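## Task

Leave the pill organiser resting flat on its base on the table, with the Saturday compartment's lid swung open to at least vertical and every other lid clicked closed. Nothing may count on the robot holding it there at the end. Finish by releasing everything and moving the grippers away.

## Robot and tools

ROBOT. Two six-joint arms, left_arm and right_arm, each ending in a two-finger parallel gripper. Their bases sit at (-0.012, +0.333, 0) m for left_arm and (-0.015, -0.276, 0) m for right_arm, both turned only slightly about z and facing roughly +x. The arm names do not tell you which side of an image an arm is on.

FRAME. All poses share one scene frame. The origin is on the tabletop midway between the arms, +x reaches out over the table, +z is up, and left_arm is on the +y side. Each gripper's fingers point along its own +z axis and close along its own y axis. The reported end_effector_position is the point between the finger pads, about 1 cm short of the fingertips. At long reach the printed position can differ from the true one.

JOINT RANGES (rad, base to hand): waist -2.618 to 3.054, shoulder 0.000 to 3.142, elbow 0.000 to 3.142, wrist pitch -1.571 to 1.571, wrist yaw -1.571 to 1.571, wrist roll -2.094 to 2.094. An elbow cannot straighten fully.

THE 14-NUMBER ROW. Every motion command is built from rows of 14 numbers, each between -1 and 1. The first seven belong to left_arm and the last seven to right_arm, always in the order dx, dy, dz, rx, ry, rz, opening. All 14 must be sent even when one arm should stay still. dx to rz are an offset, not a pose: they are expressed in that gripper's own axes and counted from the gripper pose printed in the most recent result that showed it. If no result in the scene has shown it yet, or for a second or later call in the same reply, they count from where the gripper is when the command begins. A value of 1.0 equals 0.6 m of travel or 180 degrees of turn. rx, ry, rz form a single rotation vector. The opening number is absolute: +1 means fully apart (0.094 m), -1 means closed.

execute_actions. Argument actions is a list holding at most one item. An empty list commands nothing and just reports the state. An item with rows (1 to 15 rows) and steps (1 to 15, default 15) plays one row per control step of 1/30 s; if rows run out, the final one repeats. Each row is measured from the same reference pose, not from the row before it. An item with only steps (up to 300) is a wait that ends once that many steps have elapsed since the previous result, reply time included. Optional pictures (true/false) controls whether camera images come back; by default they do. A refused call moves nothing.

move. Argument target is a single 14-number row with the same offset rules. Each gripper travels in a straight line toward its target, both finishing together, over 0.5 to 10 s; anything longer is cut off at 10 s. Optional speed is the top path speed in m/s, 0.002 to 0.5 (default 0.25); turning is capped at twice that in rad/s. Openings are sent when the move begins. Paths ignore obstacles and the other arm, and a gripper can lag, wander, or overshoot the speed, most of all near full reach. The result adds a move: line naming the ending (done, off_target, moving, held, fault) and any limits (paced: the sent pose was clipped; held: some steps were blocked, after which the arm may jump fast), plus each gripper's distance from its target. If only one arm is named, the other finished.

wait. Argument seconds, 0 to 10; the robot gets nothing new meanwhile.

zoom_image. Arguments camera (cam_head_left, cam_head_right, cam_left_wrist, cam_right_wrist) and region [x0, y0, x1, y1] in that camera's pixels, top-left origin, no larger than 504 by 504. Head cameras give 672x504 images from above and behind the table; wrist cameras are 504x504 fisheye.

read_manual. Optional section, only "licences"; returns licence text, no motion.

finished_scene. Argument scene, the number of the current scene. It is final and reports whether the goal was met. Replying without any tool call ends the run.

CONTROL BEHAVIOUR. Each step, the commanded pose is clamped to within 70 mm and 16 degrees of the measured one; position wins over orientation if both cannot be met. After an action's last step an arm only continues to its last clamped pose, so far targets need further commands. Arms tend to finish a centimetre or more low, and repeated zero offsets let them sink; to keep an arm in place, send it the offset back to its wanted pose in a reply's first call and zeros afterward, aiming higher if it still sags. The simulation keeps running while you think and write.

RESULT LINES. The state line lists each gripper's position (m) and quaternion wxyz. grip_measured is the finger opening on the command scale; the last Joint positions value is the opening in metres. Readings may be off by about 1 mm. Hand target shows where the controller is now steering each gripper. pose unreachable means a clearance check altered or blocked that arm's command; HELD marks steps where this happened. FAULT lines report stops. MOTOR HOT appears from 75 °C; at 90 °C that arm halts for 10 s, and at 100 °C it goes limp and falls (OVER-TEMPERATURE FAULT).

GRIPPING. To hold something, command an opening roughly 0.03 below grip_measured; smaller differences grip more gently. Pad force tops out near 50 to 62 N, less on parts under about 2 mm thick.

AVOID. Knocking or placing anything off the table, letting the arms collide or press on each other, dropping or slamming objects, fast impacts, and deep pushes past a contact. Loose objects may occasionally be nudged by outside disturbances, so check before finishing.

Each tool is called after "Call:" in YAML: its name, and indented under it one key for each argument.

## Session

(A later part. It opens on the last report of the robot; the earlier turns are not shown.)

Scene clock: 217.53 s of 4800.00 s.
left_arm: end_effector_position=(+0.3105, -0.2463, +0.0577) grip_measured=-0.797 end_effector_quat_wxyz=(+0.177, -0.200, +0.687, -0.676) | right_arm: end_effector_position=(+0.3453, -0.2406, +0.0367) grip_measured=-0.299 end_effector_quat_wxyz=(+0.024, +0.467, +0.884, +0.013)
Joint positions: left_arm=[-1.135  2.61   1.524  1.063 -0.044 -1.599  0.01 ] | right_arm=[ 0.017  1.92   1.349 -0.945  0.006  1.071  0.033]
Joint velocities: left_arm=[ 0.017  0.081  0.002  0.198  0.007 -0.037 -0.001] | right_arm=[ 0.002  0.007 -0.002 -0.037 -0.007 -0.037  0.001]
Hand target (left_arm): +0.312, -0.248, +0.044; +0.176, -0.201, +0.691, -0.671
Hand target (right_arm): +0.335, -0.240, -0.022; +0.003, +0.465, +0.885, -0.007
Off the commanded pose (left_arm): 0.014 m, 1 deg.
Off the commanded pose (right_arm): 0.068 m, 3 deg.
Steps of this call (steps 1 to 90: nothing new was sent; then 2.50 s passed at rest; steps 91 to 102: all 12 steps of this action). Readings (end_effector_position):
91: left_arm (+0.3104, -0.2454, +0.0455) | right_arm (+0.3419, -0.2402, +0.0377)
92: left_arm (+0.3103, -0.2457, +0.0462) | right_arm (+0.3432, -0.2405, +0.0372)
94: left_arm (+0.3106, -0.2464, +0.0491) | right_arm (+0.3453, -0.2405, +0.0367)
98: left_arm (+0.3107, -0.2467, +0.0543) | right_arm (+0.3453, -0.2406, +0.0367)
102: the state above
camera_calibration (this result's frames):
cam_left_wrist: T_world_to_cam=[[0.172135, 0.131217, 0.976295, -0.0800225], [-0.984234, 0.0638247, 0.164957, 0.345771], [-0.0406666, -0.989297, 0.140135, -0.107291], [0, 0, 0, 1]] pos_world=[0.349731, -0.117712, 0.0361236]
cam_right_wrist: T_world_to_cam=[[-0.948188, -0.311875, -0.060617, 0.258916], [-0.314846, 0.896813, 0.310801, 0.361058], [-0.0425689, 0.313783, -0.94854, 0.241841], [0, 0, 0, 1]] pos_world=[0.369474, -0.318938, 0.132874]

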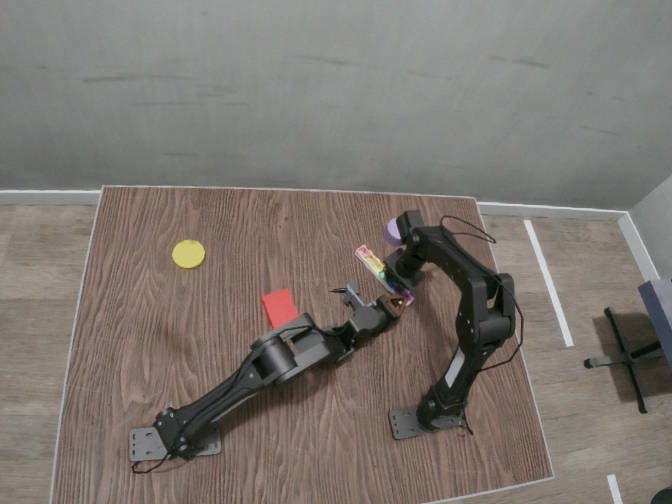

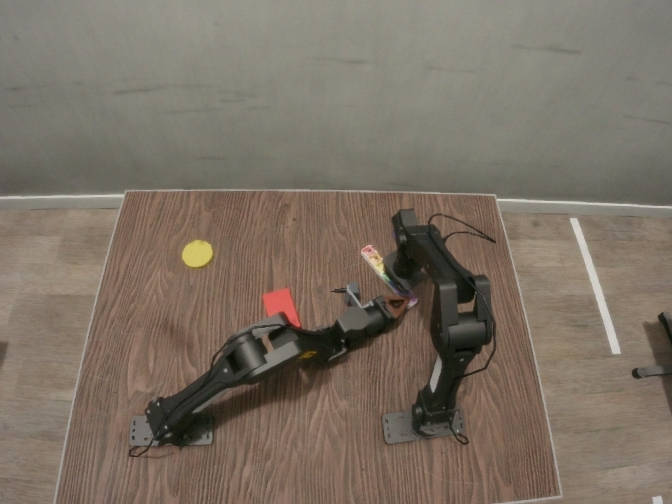

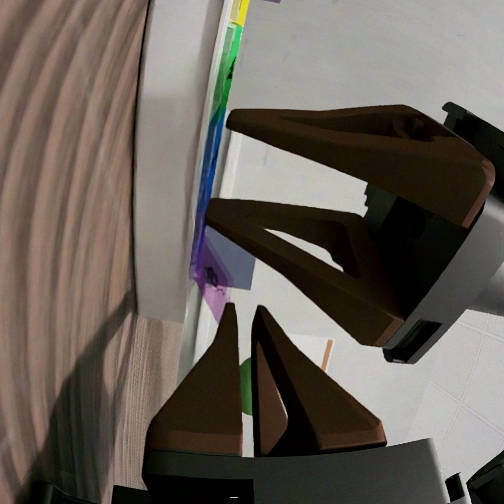

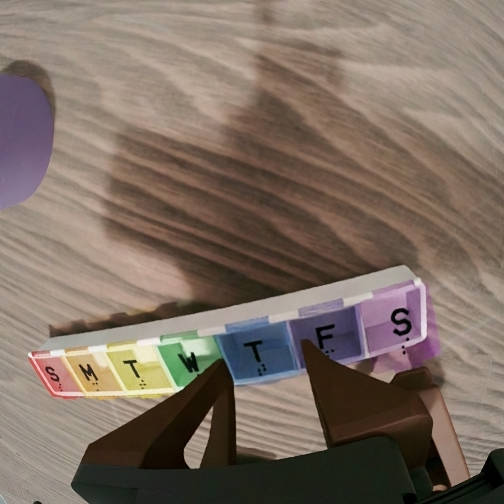

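Call:
move:
  target: [0,-0.03,0,0,0,0,-0.75, 0,0.12,-0.16,0,0,0,-0.3]
  speed: 0.1

Scene clock: 225.40 s of 4800.00 s.
left_arm: end_effector_position=(+0.3107, -0.2467, +0.0574) grip_measured=-0.752 end_effector_quat_wxyz=(+0.174, -0.202, +0.692, -0.671) | right_arm: end_effector_position=(+0.3951, -0.2039, +0.1251) grip_measured=-0.299 end_effector_quat_wxyz=(+0.014, +0.468, +0.884, +0.007)
Joint positions: left_arm=[-1.135  2.601  1.524  1.037 -0.044 -1.603  0.012] | right_arm=[ 0.093  2.124  2.003 -1.419  0.006  1.148  0.033]
Joint velocities: left_arm=[-0.007 -0.017  0.002 -0.037 -0.022 -0.037 -0.001] | right_arm=[ 0.007  0.012 -0.002 -0.037 -0.11   0.037  0.001]
Hand target (left_arm): +0.311, -0.247, +0.075; +0.177, -0.199, +0.687, -0.676
Hand target (right_arm): +0.398, -0.202, +0.137; +0.025, +0.467, +0.884, +0.013
Off the commanded pose (left_arm): 0.018 m, 1 deg.
Off the commanded pose (right_arm): 0.012 m, 1 deg.
After step 90, 3.00 s passed at rest.
move: off_target (left_arm, right_arm)
camera_calibration (this result's frames):
cam_left_wrist: T_world_to_cam=[[0.182734, 0.119378, 0.975888, -0.0859939], [-0.982385, 0.0616324, 0.176411, 0.34423], [-0.0390867, -0.990934, 0.128537, -0.107813], [0, 0, 0, 1]] pos_world=[0.349667, -0.117785, 0.0370523]
cam_right_wrist: T_world_to_cam=[[-0.949788, -0.310481, -0.0387929, 0.321188], [-0.306285, 0.8972, 0.318153, 0.312186], [-0.0639753, 0.314059, -0.947246, 0.324679], [0, 0, 0, 1]] pos_world=[0.42145, -0.282339, 0.220687]

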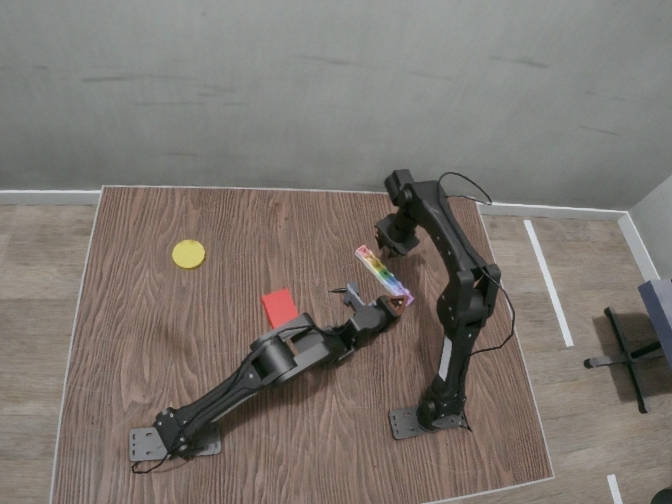

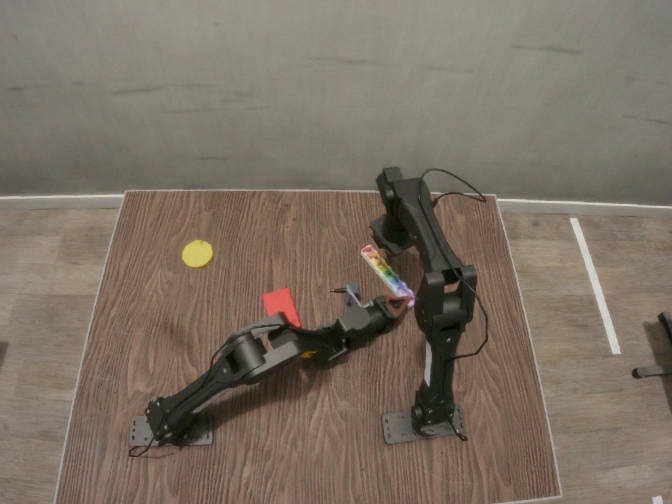

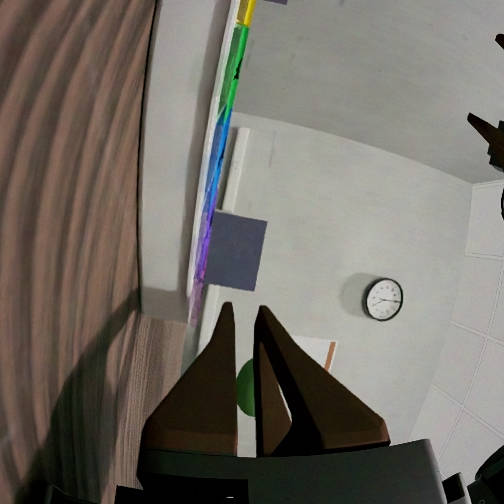

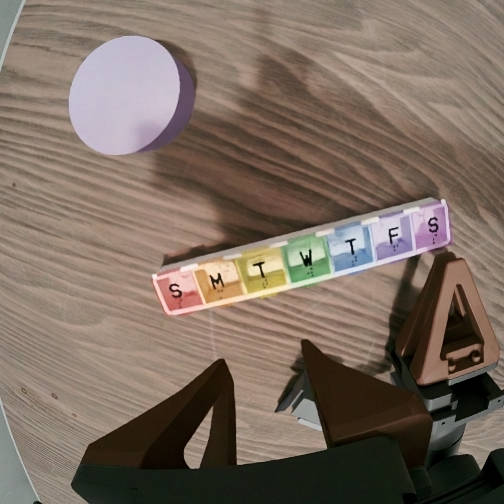

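Call:
zoom_image:
  camera: "cam_left_wrist"
  region: [130, 200, 290, 360]

Region (130, 200, 290, 360) of cam_left_wrist's 504x504 image, scaled by 3.150, with more detail than that image has.

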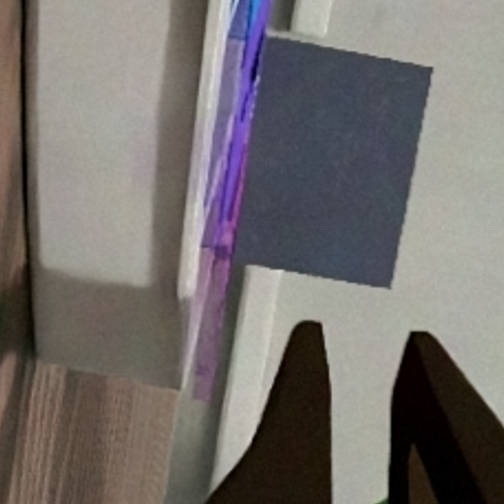

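Call:
move:
  target: [0,0,-0.025,0,0,0,0.0, -0.010,-0.086,0.123,0.008,-0.01,0,-0.3]
  speed: 0.08

Scene clock: 247.00 s of 4800.00 s.
left_arm: end_effector_position=(+0.3050, -0.2372, +0.0592) grip_measured=-0.002 end_effector_quat_wxyz=(+0.173, -0.201, +0.681, -0.683) | right_arm: end_effector_position=(+0.3560, -0.2304, +0.0418) grip_measured=-0.299 end_effector_quat_wxyz=(+0.001, +0.467, +0.884, -0.012)
Joint positions: left_arm=[-1.135  2.59   1.462  1.12  -0.041 -1.609  0.047] | right_arm=[ 0.049  2.017  1.509 -1.075  0.022  1.102  0.033]
Joint velocities: left_arm=[ 0.012  0.007  0.017 -0.007 -0.051  0.066 -0.   ] | right_arm=[-0.017  0.007 -0.007 -0.022 -0.007  0.007 -0.001]
Hand target (left_arm): +0.303, -0.234, +0.058; +0.174, -0.202, +0.692, -0.671
Hand target (right_arm): +0.359, -0.237, +0.049; +0.021, +0.468, +0.883, -0.011
Off the commanded pose (left_arm): 0.004 m, 2 deg.
Off the commanded pose (right_arm): 0.011 m, 2 deg.
After step 90, 16.97 s passed at rest.
move: off_target (right_arm)
camera_calibration (this result's frames):
cam_left_wrist: T_world_to_cam=[[0.173979, 0.149295, 0.973367, -0.077859], [-0.983797, 0.0698133, 0.165135, 0.340755], [-0.0433001, -0.986325, 0.159022, -0.0982927], [0, 0, 0, 1]] pos_world=[0.344523, -0.109114, 0.0351454]
cam_right_wrist: T_world_to_cam=[[-0.949888, -0.312512, 0.00702334, 0.270257], [-0.295079, 0.903863, 0.309773, 0.348299], [-0.103156, 0.292177, -0.950785, 0.260663], [0, 0, 0, 1]] pos_world=[0.386378, -0.306516, 0.138042]

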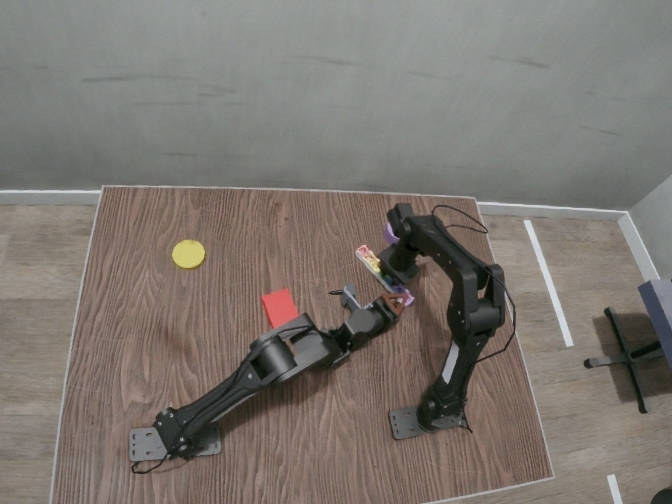

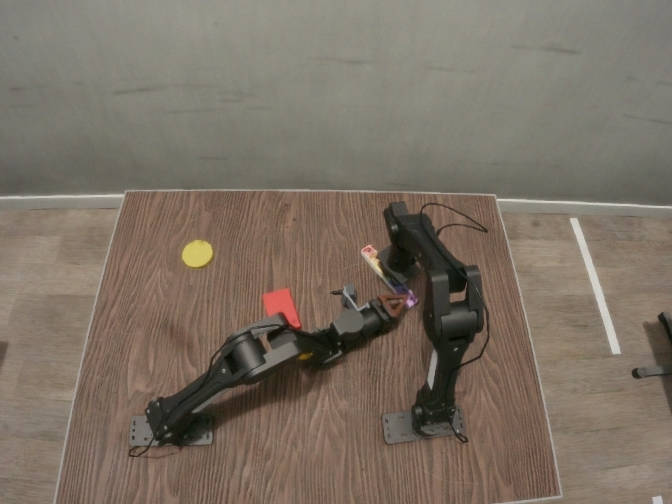

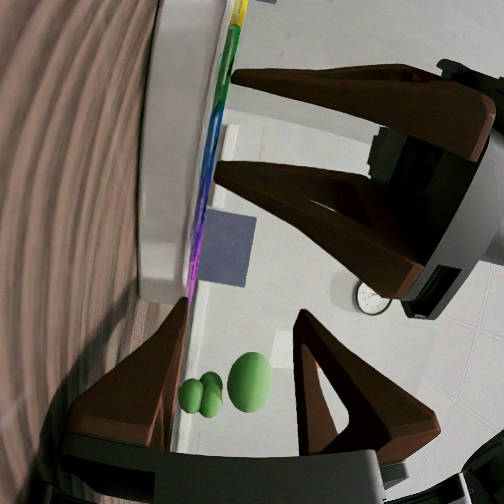

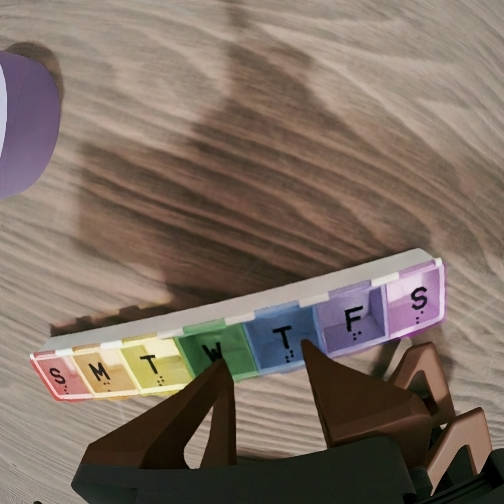

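Call:
move:
  target: [0,0,0.028,-0.004,0,0,0.15, 0,0,0.05,0,0,0,-0.3]
  speed: 0.03

Call:
zoom_image:
  camera: "cam_left_wrist"
  region: [120, 200, 280, 360]

Scene clock: 254.07 s of 4800.00 s.
left_arm: end_effector_position=(+0.3098, -0.2461, +0.0602) grip_measured=+0.148 end_effector_quat_wxyz=(+0.171, -0.202, +0.683, -0.681) | right_arm: end_effector_position=(+0.3591, -0.2301, +0.0384) grip_measured=-0.299 end_effector_quat_wxyz=(+0.009, +0.467, +0.884, -0.007)
Joint positions: left_arm=[-1.135  2.608  1.52   1.075 -0.041 -1.613  0.054] | right_arm=[ 0.049  2.015  1.493 -1.042  0.022  1.102  0.033]
Joint velocities: left_arm=[-0.002 -0.007  0.002  0.037 -0.007 -0.066 -0.001] | right_arm=[-0.017 -0.007 -0.002  0.037 -0.037  0.051  0.   ]
Hand target (left_arm): +0.313, -0.251, +0.059; +0.172, -0.202, +0.685, -0.678
Hand target (right_arm): +0.355, -0.231, +0.013; +0.000, +0.467, +0.884, -0.013
Off the commanded pose (left_arm): 0.007 m, 0 deg.
Off the commanded pose (right_arm): 0.027 m, 1 deg.
After step 90, 2.83 s passed at rest.
move: off_target (right_arm)
camera_calibration (this result's frames):
cam_left_wrist: T_world_to_cam=[[0.179807, 0.146293, 0.972763, -0.080896], [-0.982791, 0.0692527, 0.171246, 0.345116], [-0.0423145, -0.986814, 0.156227, -0.107311], [0, 0, 0, 1]] pos_world=[0.349182, -0.117961, 0.036358]
cam_right_wrist: T_world_to_cam=[[-0.949733, -0.312873, -0.010814, 0.273827], [-0.301042, 0.903251, 0.305796, 0.352175], [-0.0859075, 0.29368, -0.952036, 0.251863], [0, 0, 0, 1]] pos_world=[0.387719, -0.306396, 0.13505]

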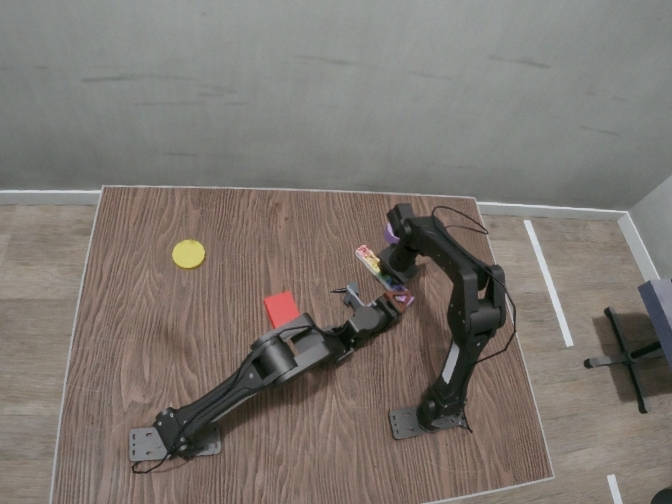

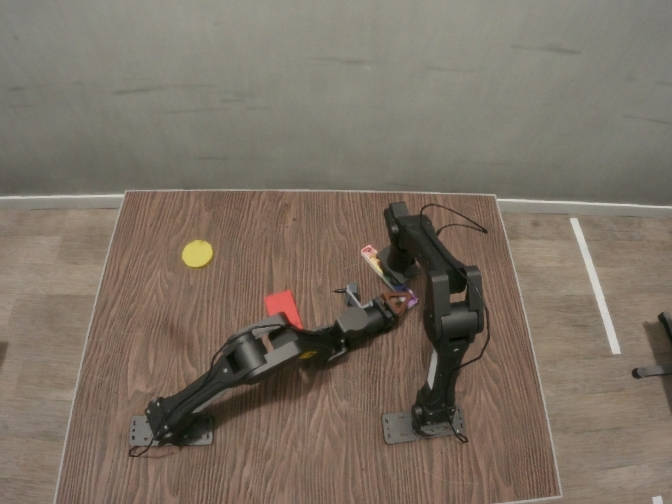

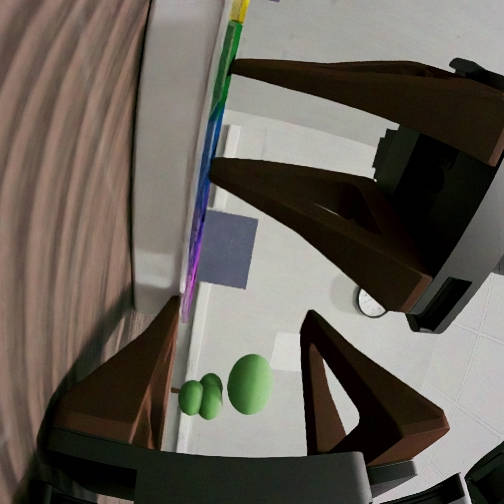

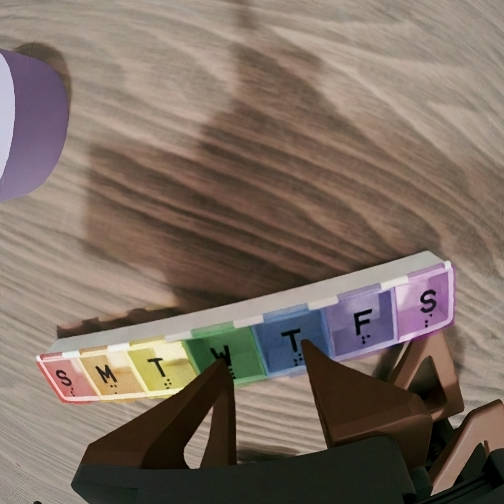

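Region (120, 200, 280, 360) of cam_left_wrist's 504x504 image, scaled by 3.150, with more detail than that image has.

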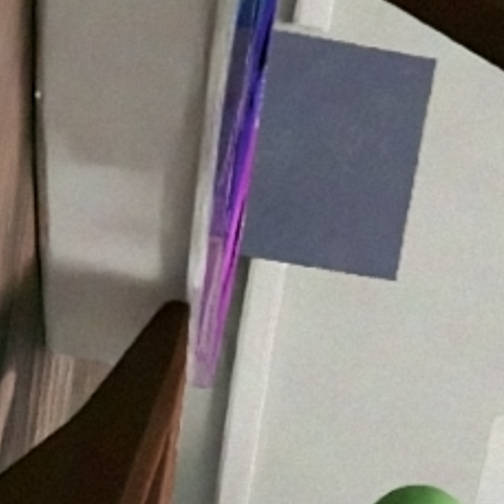

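Call:
execute_actions:
  actions:
    - {"rows":[[0,0,0.016,0,0,0,0.12,0,0,0.05,0.005,0,0,-0.3],[0,0,0.016,0,0,0,0.09,0,0,0.05,0.005,0,0,-0.3],[0,0,0.016,0,0,0,0.06,0,0,0.05,0.005,0,0,-0.3],[0,0,0.016,0,0,0,0.03,0,0,0.05,0.005,0,0,-0.3],[0,0,0.016,0,0,0,0.0,0,0,0.05,0.005,0,0,-0.3],[0,0,0.016,0,0,0,-0.03,0,0,0.05,0.005,0,0,-0.3],[0,0,0.016,0,0,0,-0.06,0,0,0.05,0.005,0,0,-0.3],[0,0,0.018,0,0,0,-0.09,0,0,0.05,0.005,0,0,-0.3],[0,0,0.02,0,0,0,-0.12,0,0,0.05,0.005,0,0,-0.3],[0,0,0.022,0,0,0,-0.15,0,0,0.05,0.005,0,0,-0.3],[0,0,0.024,0,0,0,-0.18,0,0,0.05,0.005,0,0,-0.3],[0,0,0.026,0,0,0,-0.21,0,0,0.05,0.005,0,0,-0.3]],"steps":15}

Scene clock: 261.30 s of 4800.00 s.
left_arm: end_effector_position=(+0.3145, -0.2546, +0.0605) grip_measured=-0.208 end_effector_quat_wxyz=(+0.171, -0.203, +0.681, -0.683) | right_arm: end_effector_position=(+0.3606, -0.2316, +0.0386) grip_measured=-0.299 end_effector_quat_wxyz=(+0.014, +0.467, +0.884, -0.009)
Joint positions: left_arm=[-1.135  2.636  1.58   1.047 -0.042 -1.615  0.037] | right_arm=[ 0.049  2.014  1.493 -1.037  0.031  1.102  0.033]
Joint velocities: left_arm=[-0.012  0.022  0.042 -0.037 -0.037  0.022 -0.   ] | right_arm=[-0.002  0.012 -0.042 -0.022  0.066 -0.007 -0.001]
Hand target (left_arm): +0.318, -0.259, +0.060; +0.172, -0.202, +0.682, -0.681
Hand target (right_arm): +0.358, -0.231, +0.010; +0.005, +0.467, +0.884, -0.015
Off the commanded pose (left_arm): 0.006 m, 0 deg.
Off the commanded pose (right_arm): 0.030 m, 1 deg.
Steps of this call (steps 1 to 90: nothing new was sent; then 3.73 s passed at rest; steps 91 to 105: all 15 steps of this action). Readings (end_effector_position):
91: left_arm (+0.3100, -0.2464, +0.0603) | right_arm (+0.3592, -0.2302, +0.0385)
92: left_arm (+0.3104, -0.2470, +0.0597) | right_arm (+0.3596, -0.2306, +0.0386)
94: left_arm (+0.3110, -0.2481, +0.0599) | right_arm (+0.3603, -0.2313, +0.0386)
98: left_arm (+0.3114, -0.2489, +0.0599) | right_arm (+0.3606, -0.2316, +0.0386)
105: the state above
camera_calibration (this result's frames):
cam_left_wrist: T_world_to_cam=[[0.179485, 0.151485, 0.972028, -0.0792933], [-0.982882, 0.0693653, 0.170679, 0.35039], [-0.0415698, -0.986023, 0.161342, -0.11586], [0, 0, 0, 1]] pos_world=[0.353808, -0.126534, 0.0359642]
cam_right_wrist: T_world_to_cam=[[-0.949679, -0.312897, -0.014347, 0.274875], [-0.302916, 0.905801, 0.296254, 0.355505], [-0.0797014, 0.285692, -0.955002, 0.248624], [0, 0, 0, 1]] pos_world=[0.388547, -0.307039, 0.136061]

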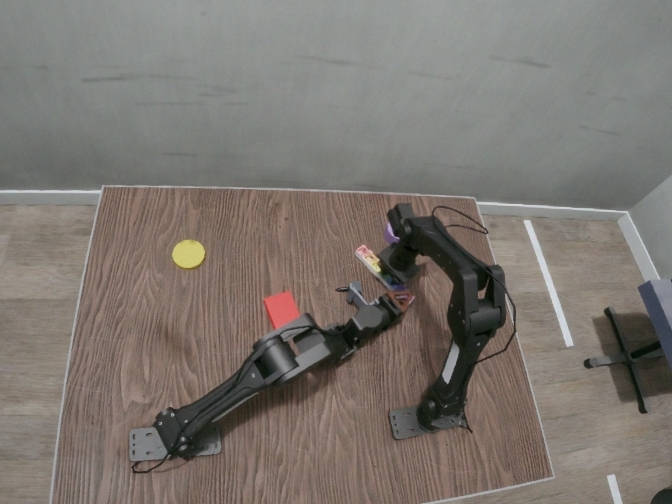

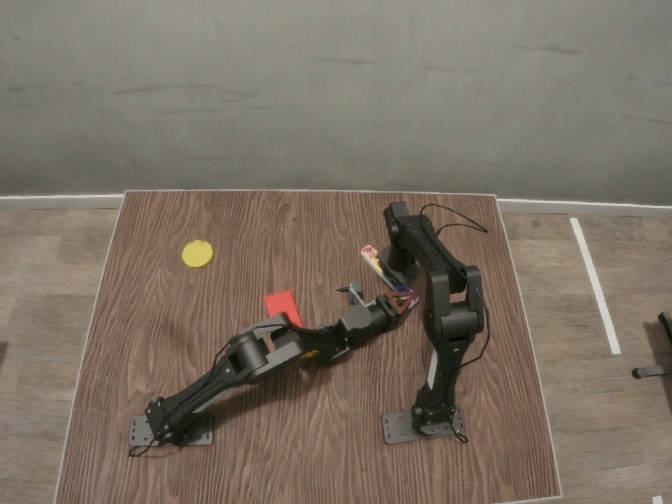

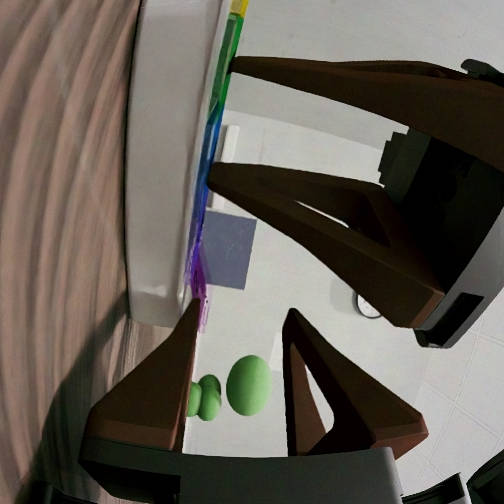

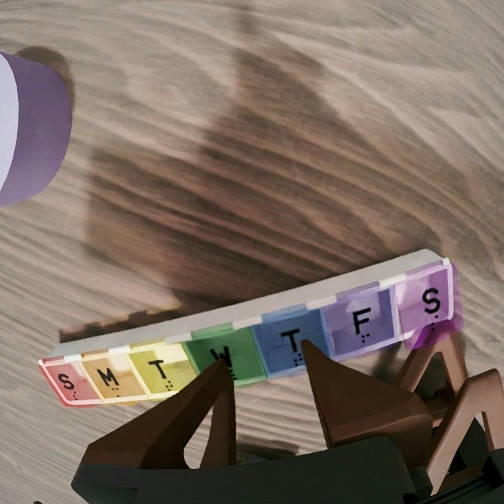

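Call:
execute_actions:
  actions:
    - {"rows":[[0,-0.05,0.025,0,0,0,-0.25,0,0,0.04,0,0,0,-0.3],[0,-0.055,0.03,0,0,0,-0.28,0,0,0.04,0,0,0,-0.3],[0,-0.06,0.03,0,0,0,-0.31,0,0,0.04,0,0,0,-0.3],[0,-0.06,0.035,0,0,0,-0.34,0,0,0.04,0,0,0,-0.3],[0,-0.05,0.04,0,0,0,-0.36,0,0,0.04,0,0,0,-0.3],[0,-0.04,0.045,0,0,0,-0.36,0,0,0.04,0,0,0,-0.3],[0,-0.035,0.05,0,0,0,-0.36,0,0,0.04,0,0,0,-0.3]],"steps":12}

Scene clock: 270.20 s of 4800.00 s.
left_arm: end_effector_position=(+0.3257, -0.2754, +0.0770) grip_measured=-0.358 end_effector_quat_wxyz=(+0.169, -0.205, +0.682, -0.681) | right_arm: end_effector_position=(+0.3606, -0.2316, +0.0386) grip_measured=-0.299 end_effector_quat_wxyz=(+0.014, +0.467, +0.884, -0.010)
Joint positions: left_arm=[-1.135  2.656  1.722  0.918 -0.041 -1.621  0.03 ] | right_arm=[ 0.049  2.014  1.493 -1.037  0.032  1.102  0.033]
Joint velocities: left_arm=[-0.012  0.061  0.164 -0.125 -0.007 -0.066  0.   ] | right_arm=[ 0.017  0.002 -0.002 -0.051  0.007 -0.051  0.001]
Hand target (left_arm): +0.330, -0.279, +0.081; +0.171, -0.203, +0.681, -0.683
Hand target (right_arm): +0.360, -0.232, +0.016; +0.013, +0.467, +0.884, -0.010
Off the commanded pose (left_arm): 0.008 m, 0 deg.
Off the commanded pose (right_arm): 0.024 m, 0 deg.
Steps of this call (steps 1 to 90: nothing new was sent; then 5.50 s passed at rest; steps 91 to 102: all 12 steps of this action). Readings (end_effector_position):
91: left_arm (+0.3151, -0.2556, +0.0607) | right_arm (+0.3606, -0.2316, +0.0386)
92: left_arm (+0.3158, -0.2570, +0.0602) | right_arm (+0.3606, -0.2316, +0.0386)
94: left_arm (+0.3174, -0.2598, +0.0596) | right_arm (+0.3606, -0.2316, +0.0386)
98: left_arm (+0.3223, -0.2692, +0.0680) | right_arm (+0.3606, -0.2316, +0.0386)
102: the state above
camera_calibration (this result's frames):
cam_left_wrist: T_world_to_cam=[[0.187128, 0.149046, 0.970963, -0.0972167], [-0.981495, 0.0692439, 0.178529, 0.358862], [-0.0406242, -0.986403, 0.159246, -0.138794], [0, 0, 0, 1]] pos_world=[0.364775, -0.147266, 0.052429]
cam_right_wrist: T_world_to_cam=[[-0.949679, -0.312898, -0.0142756, 0.27486], [-0.302927, 0.905914, 0.295896, 0.355611], [-0.0796528, 0.285331, -0.955113, 0.248549], [0, 0, 0, 1]] pos_world=[0.38855, -0.307069, 0.136093]

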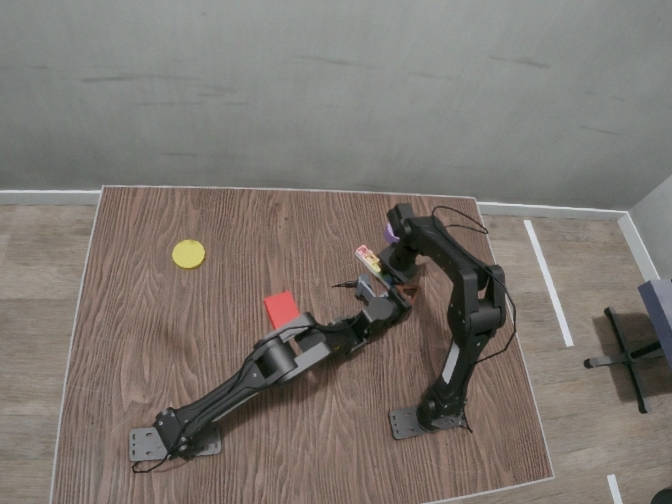

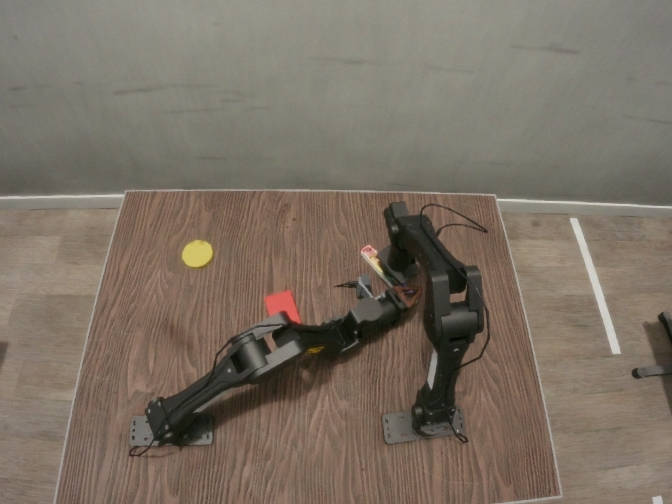

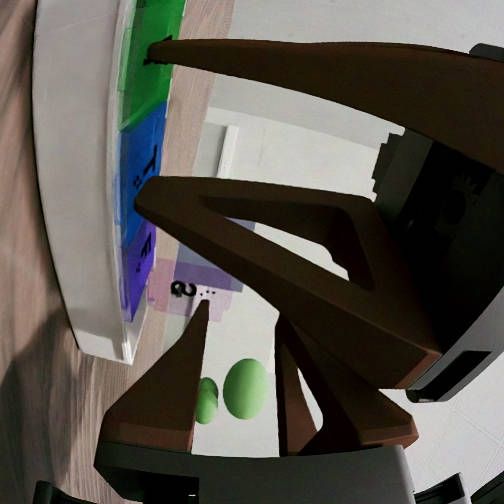

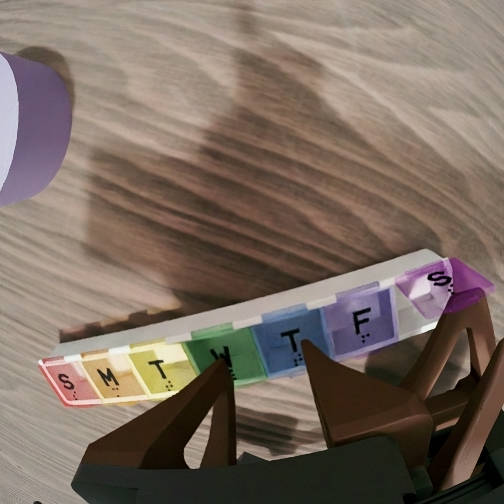

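Call:
move:
  target: [0,-0.025,0.015,0,0,0,-0.36, 0,0.1,-0.17,0,0,0,-0.3]
  speed: 0.12

Scene clock: 276.53 s of 4800.00 s.
left_arm: end_effector_position=(+0.3255, -0.2751, +0.0583) grip_measured=-0.358 end_effector_quat_wxyz=(+0.162, -0.213, +0.699, -0.663) | right_arm: end_effector_position=(+0.4055, -0.1991, +0.1291) grip_measured=-0.299 end_effector_quat_wxyz=(+0.005, +0.467, +0.884, -0.017)
Joint positions: left_arm=[-1.135  2.671  1.728  0.874 -0.041 -1.628  0.03 ] | right_arm=[ 0.111  2.244  2.213 -1.554  0.032  1.165  0.033]
Joint velocities: left_arm=[-0.022  0.027  0.007  0.022 -0.037 -0.007 -0.001] | right_arm=[-0.007 -0.002  0.007  0.007 -0.037 -0.022  0.   ]
Hand target (left_arm): +0.330, -0.281, +0.092; +0.169, -0.206, +0.682, -0.681
Hand target (right_arm): +0.407, -0.196, +0.142; +0.015, +0.467, +0.884, -0.009
Off the commanded pose (left_arm): 0.035 m, 3 deg.
Off the commanded pose (right_arm): 0.012 m, 1 deg.
After step 90, 1.60 s passed at rest.
move: off_target (left_arm, right_arm)
camera_calibration (this result's frames):
cam_left_wrist: T_world_to_cam=[[0.217727, 0.107053, 0.970121, -0.100561], [-0.975347, 0.0604811, 0.212226, 0.355684], [-0.0359547, -0.992412, 0.117582, -0.136347], [0, 0, 0, 1]] pos_world=[0.363908, -0.146059, 0.0381027]
cam_right_wrist: T_world_to_cam=[[-0.950086, -0.311847, 0.00936274, 0.326324], [-0.294888, 0.907408, 0.29942, 0.309571], [-0.101869, 0.281714, -0.954075, 0.337417], [0, 0, 0, 1]] pos_world=[0.435697, -0.274198, 0.226174]

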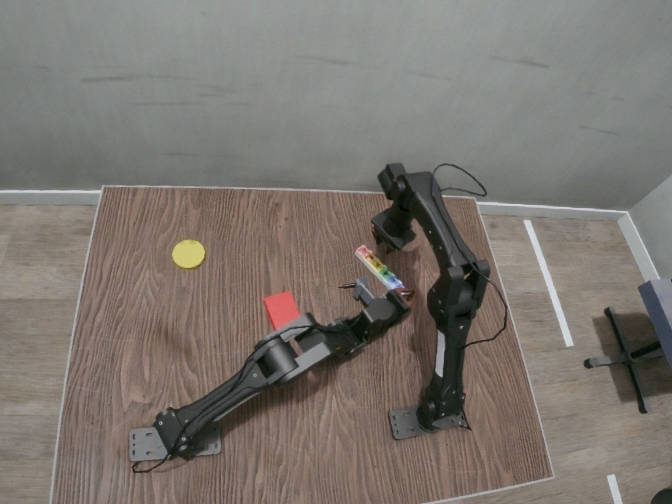

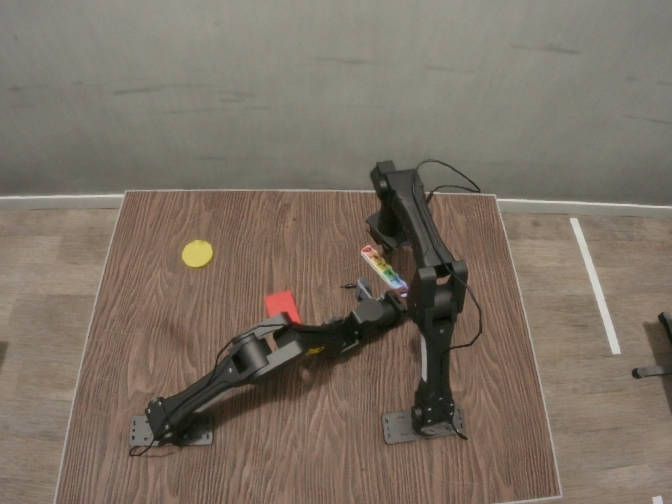

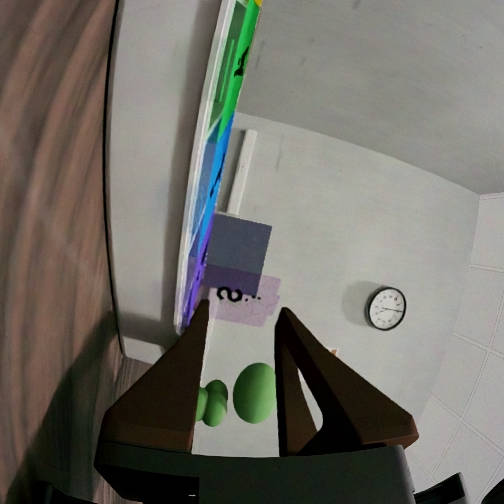

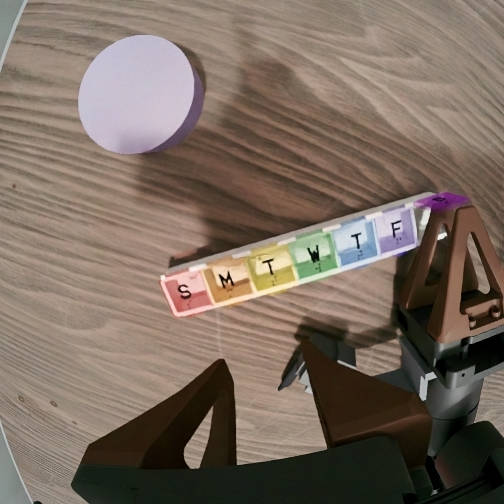

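Call:
execute_actions:
  actions:
    - {"rows":[[0,-0.075,0.02,0.01,0,0,-0.36,0,0.03,-0.02,0,0,0,-0.3]],"steps":9}

Scene clock: 286.87 s of 4800.00 s.
left_arm: end_effector_position=(+0.3285, -0.2806, +0.0627) grip_measured=-0.358 end_effector_quat_wxyz=(+0.159, -0.216, +0.707, -0.654) | right_arm: end_effector_position=(+0.4168, -0.1925, +0.1278) grip_measured=-0.299 end_effector_quat_wxyz=(+0.010, +0.467, +0.884, -0.013)
Joint positions: left_arm=[-1.135  2.664  1.769  0.801 -0.041 -1.632  0.03 ] | right_arm=[ 0.12   2.298  2.299 -1.572  0.032  1.173  0.033]
Joint velocities: left_arm=[-0.007 -0.002  0.012 -0.139 -0.007  0.022  0.   ] | right_arm=[ 0.007  0.027 -0.002  0.037 -0.037 -0.007  0.001]
Hand target (left_arm): +0.334, -0.286, +0.102; +0.166, -0.210, +0.689, -0.674
Hand target (right_arm): +0.420, -0.189, +0.141; +0.022, +0.467, +0.884, -0.002
Off the commanded pose (left_arm): 0.041 m, 3 deg.
Off the commanded pose (right_arm): 0.014 m, 1 deg.
joint sent to its limit (right arm) — the command would take joint 4 (wrist pitch) past its lower limit, so that joint was sent only as far as its limit.
Steps of this call (steps 1 to 90: nothing new was sent; then 7.03 s passed at rest; steps 91 to 99: all 9 steps of this action). Readings (end_effector_position):
91: left_arm (+0.3258, -0.2757, +0.0591) | right_arm (+0.4057, -0.1989, +0.1296)
92: left_arm (+0.3264, -0.2767, +0.0593) | right_arm (+0.4091, -0.1979, +0.1307)
94: left_arm (+0.3273, -0.2784, +0.0607) | right_arm (+0.4154, -0.1953, +0.1309)
98: left_arm (+0.3284, -0.2804, +0.0628) | right_arm (+0.4168, -0.1926, +0.1283)
99: the state above
camera_calibration (this result's frames):
cam_left_wrist: T_world_to_cam=[[0.232481, 0.0866686, 0.968732, -0.115423], [-0.972005, 0.0555634, 0.228295, 0.354471], [-0.03404, -0.994687, 0.0971597, -0.142203], [0, 0, 0, 1]] pos_world=[0.36654, -0.15114, 0.0447066]
cam_right_wrist: T_world_to_cam=[[-0.949643, -0.313307, -0.00414884, 0.340366], [-0.300267, 0.906175, 0.297802, 0.309453], [-0.0895441, 0.284052, -0.954618, 0.330904], [0, 0, 0, 1]] pos_world=[0.445775, -0.267773, 0.225143]

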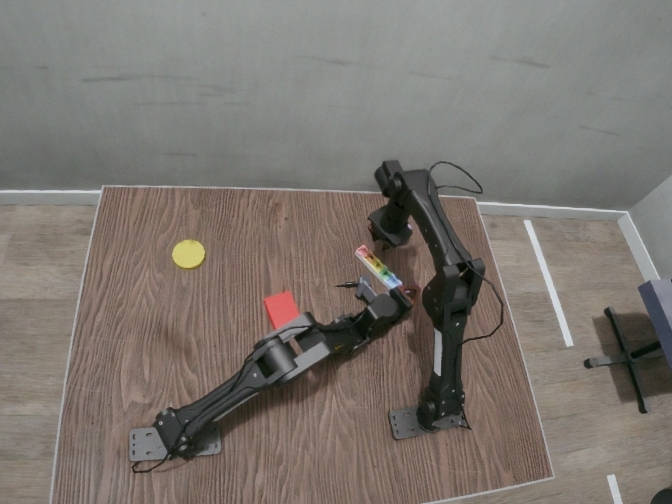

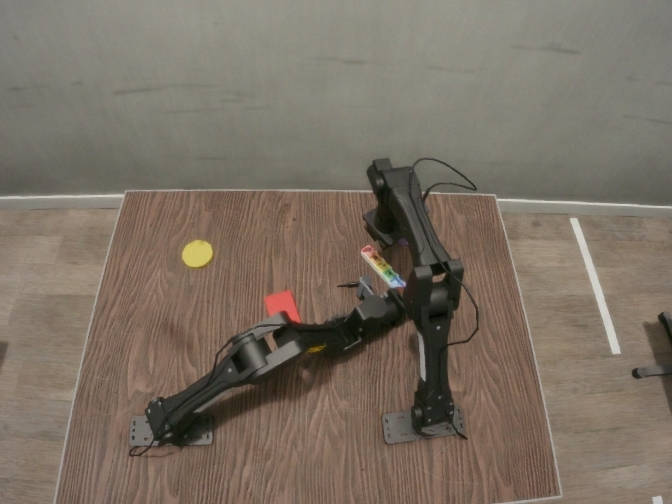

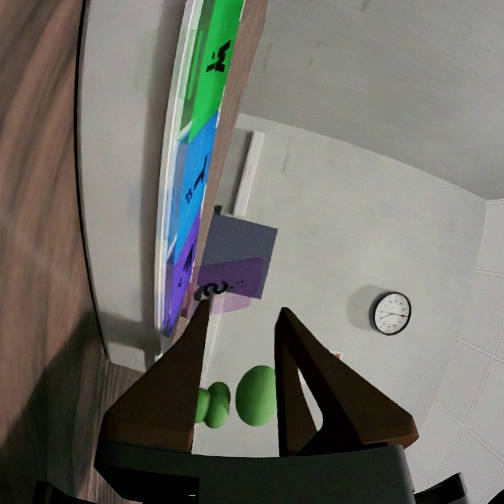

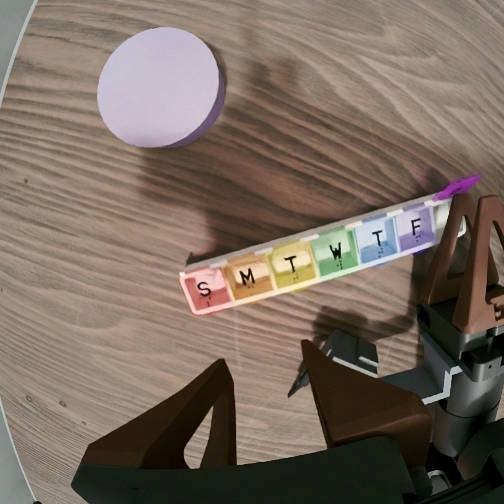

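Call:
move:
  target: [0,-0.08,-0.17,0,0,0,-0.36, 0,0,-0.02,0,0,0,-0.3]
  speed: 0.12

Scene clock: 290.83 s of 4800.00 s.
left_arm: end_effector_position=(+0.2845, -0.1990, +0.0994) grip_measured=-0.358 end_effector_quat_wxyz=(+0.154, -0.223, +0.721, -0.638) | right_arm: end_effector_position=(+0.4168, -0.1925, +0.1274) grip_measured=-0.299 end_effector_quat_wxyz=(+0.009, +0.467, +0.884, -0.013)
Joint positions: left_arm=[-1.135  2.279  1.215  0.923 -0.041 -1.639  0.03 ] | right_arm=[ 0.12   2.299  2.299 -1.572  0.032  1.175  0.033]
Joint velocities: left_arm=[ 0.002 -0.002 -0.037 -0.007 -0.007  0.022 -0.001] | right_arm=[ 0.002 -0.012 -0.002 -0.051 -0.022  0.007  0.   ]
Hand target (left_arm): +0.281, -0.199, +0.122; +0.159, -0.216, +0.708, -0.654
Hand target (right_arm): +0.416, -0.192, +0.139; +0.018, +0.467, +0.884, -0.006
Off the commanded pose (left_arm): 0.021 m, 3 deg.
Off the commanded pose (right_arm): 0.012 m, 0 deg.
joint sent to its limit (right arm) — the command would take joint 4 (wrist pitch) past its lower limit, so that joint was sent only as far as its limit.
move: off_target (left_arm, right_arm)
camera_calibration (this result's frames):
cam_left_wrist: T_world_to_cam=[[0.259707, 0.05167, 0.964304, -0.16209], [-0.965193, 0.0458476, 0.25749, 0.292029], [-0.0309065, -0.997611, 0.0617784, -0.0640139], [0, 0, 0, 1]] pos_world=[0.321982, -0.0688747, 0.0850642]
cam_right_wrist: T_world_to_cam=[[-0.950123, -0.311859, -0.00306021, 0.340714], [-0.298565, 0.906698, 0.297923, 0.308973], [-0.0901354, 0.283977, -0.954585, 0.330673], [0, 0, 0, 1]] pos_world=[0.445775, -0.267794, 0.224648]

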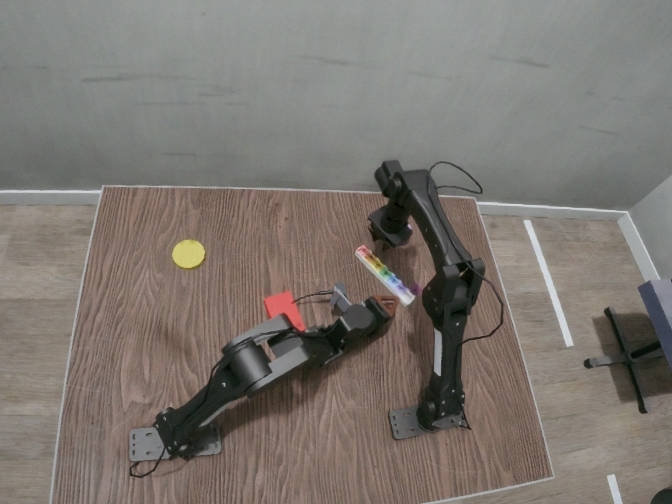

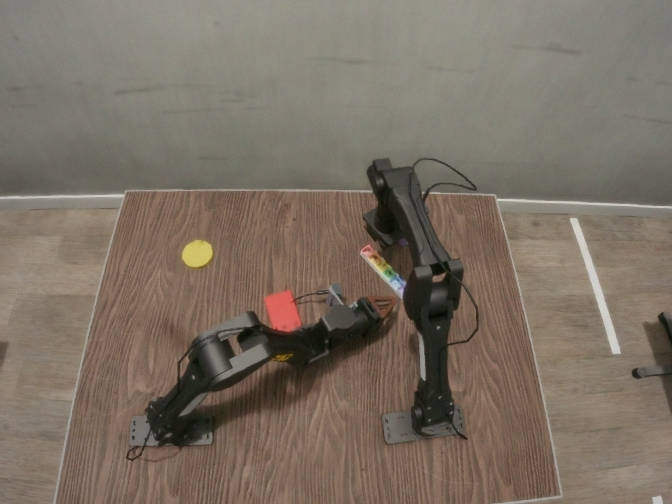

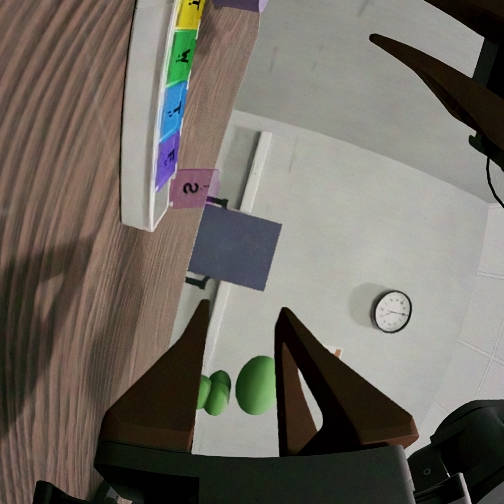

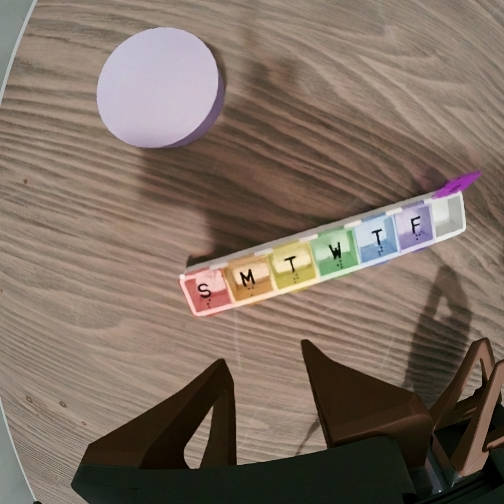

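Call:
move:
  target: [0,-0.15,-0.18,0,0,0,-0.36, -0.1,0,-0.15,0,0,0,-0.3]
  speed: 0.2

Scene clock: 296.03 s of 4800.00 s.
left_arm: end_effector_position=(+0.2431, -0.1221, +0.1997) grip_measured=-0.358 end_effector_quat_wxyz=(+0.151, -0.226, +0.724, -0.634) | right_arm: end_effector_position=(+0.4485, -0.2382, +0.1983) grip_measured=-0.299 end_effector_quat_wxyz=(+0.104, +0.466, +0.877, +0.050)
Joint positions: left_arm=[-1.135  1.75   0.917  0.681 -0.041 -1.646  0.03 ] | right_arm=[ 0.01   2.243  2.476 -1.574  0.031  1.064  0.033]
Joint velocities: left_arm=[-0.017  0.002 -0.002  0.022  0.007  0.037 -0.   ] | right_arm=[ 0.007  0.017 -0.002 -0.051 -0.007 -0.022 -0.   ]
Hand target (left_arm): +0.241, -0.118, +0.206; +0.154, -0.223, +0.721, -0.638
Hand target (right_arm): +0.448, -0.240, +0.217; +0.123, +0.463, +0.876, +0.061
Off the commanded pose (left_arm): 0.008 m, 1 deg.
Off the commanded pose (right_arm): 0.021 m, 13 deg.
joint sent to its limit (right arm) — the command would take joint 4 (wrist pitch) past its lower limit, so that joint was sent only as far as its limit.
After step 90, 0.80 s passed at rest.
move: off_target (right_arm)
camera_calibration (this result's frames):
cam_left_wrist: T_world_to_cam=[[0.270859, 0.044927, 0.96157, -0.254968], [-0.962175, 0.042967, 0.269022, 0.219317], [-0.0292295, -0.998066, 0.0548656, 0.00613725], [0, 0, 0, 1]] pos_world=[0.280261, 0.00815693, 0.185832]
cam_right_wrist: T_world_to_cam=[[-0.924176, -0.309805, -0.223425, 0.389356], [-0.36052, 0.900738, 0.242274, 0.376201], [0.12619, 0.304453, -0.944131, 0.320076], [0, 0, 0, 1]] pos_world=[0.455071, -0.315683, 0.298042]

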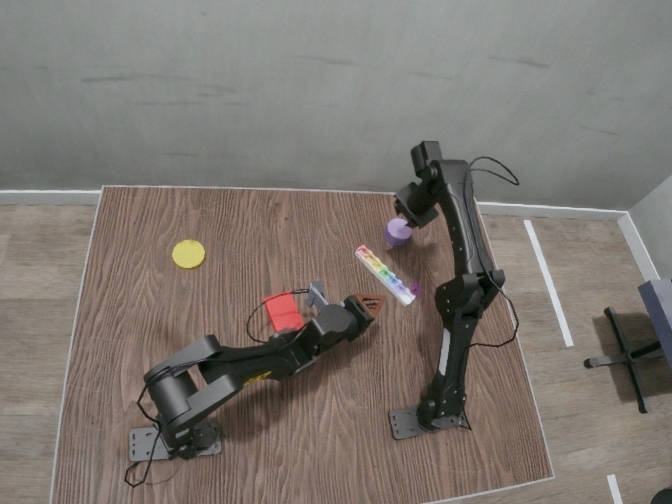

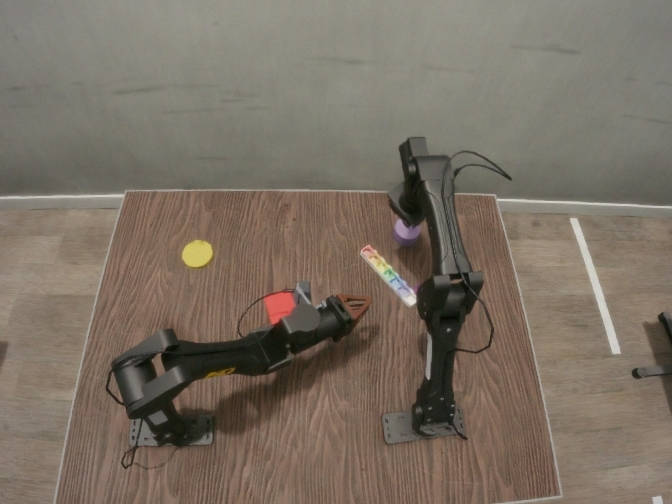

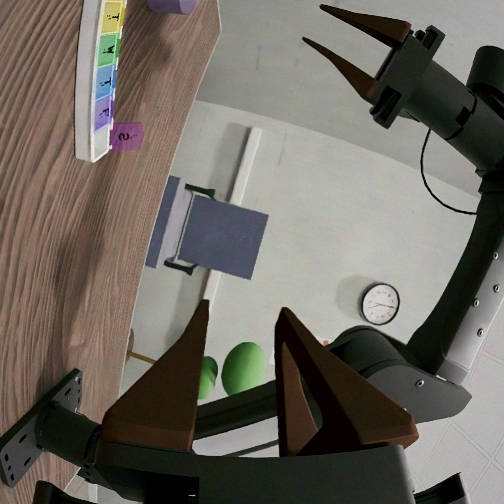

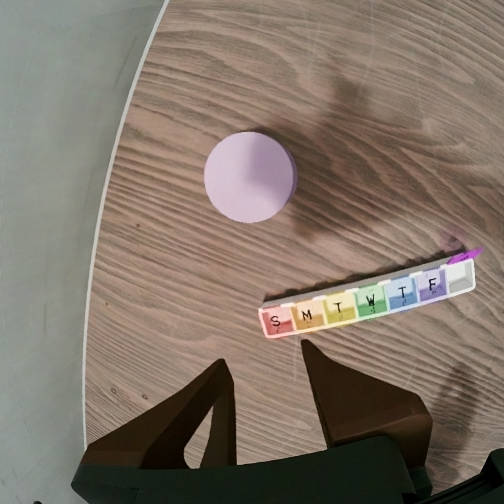

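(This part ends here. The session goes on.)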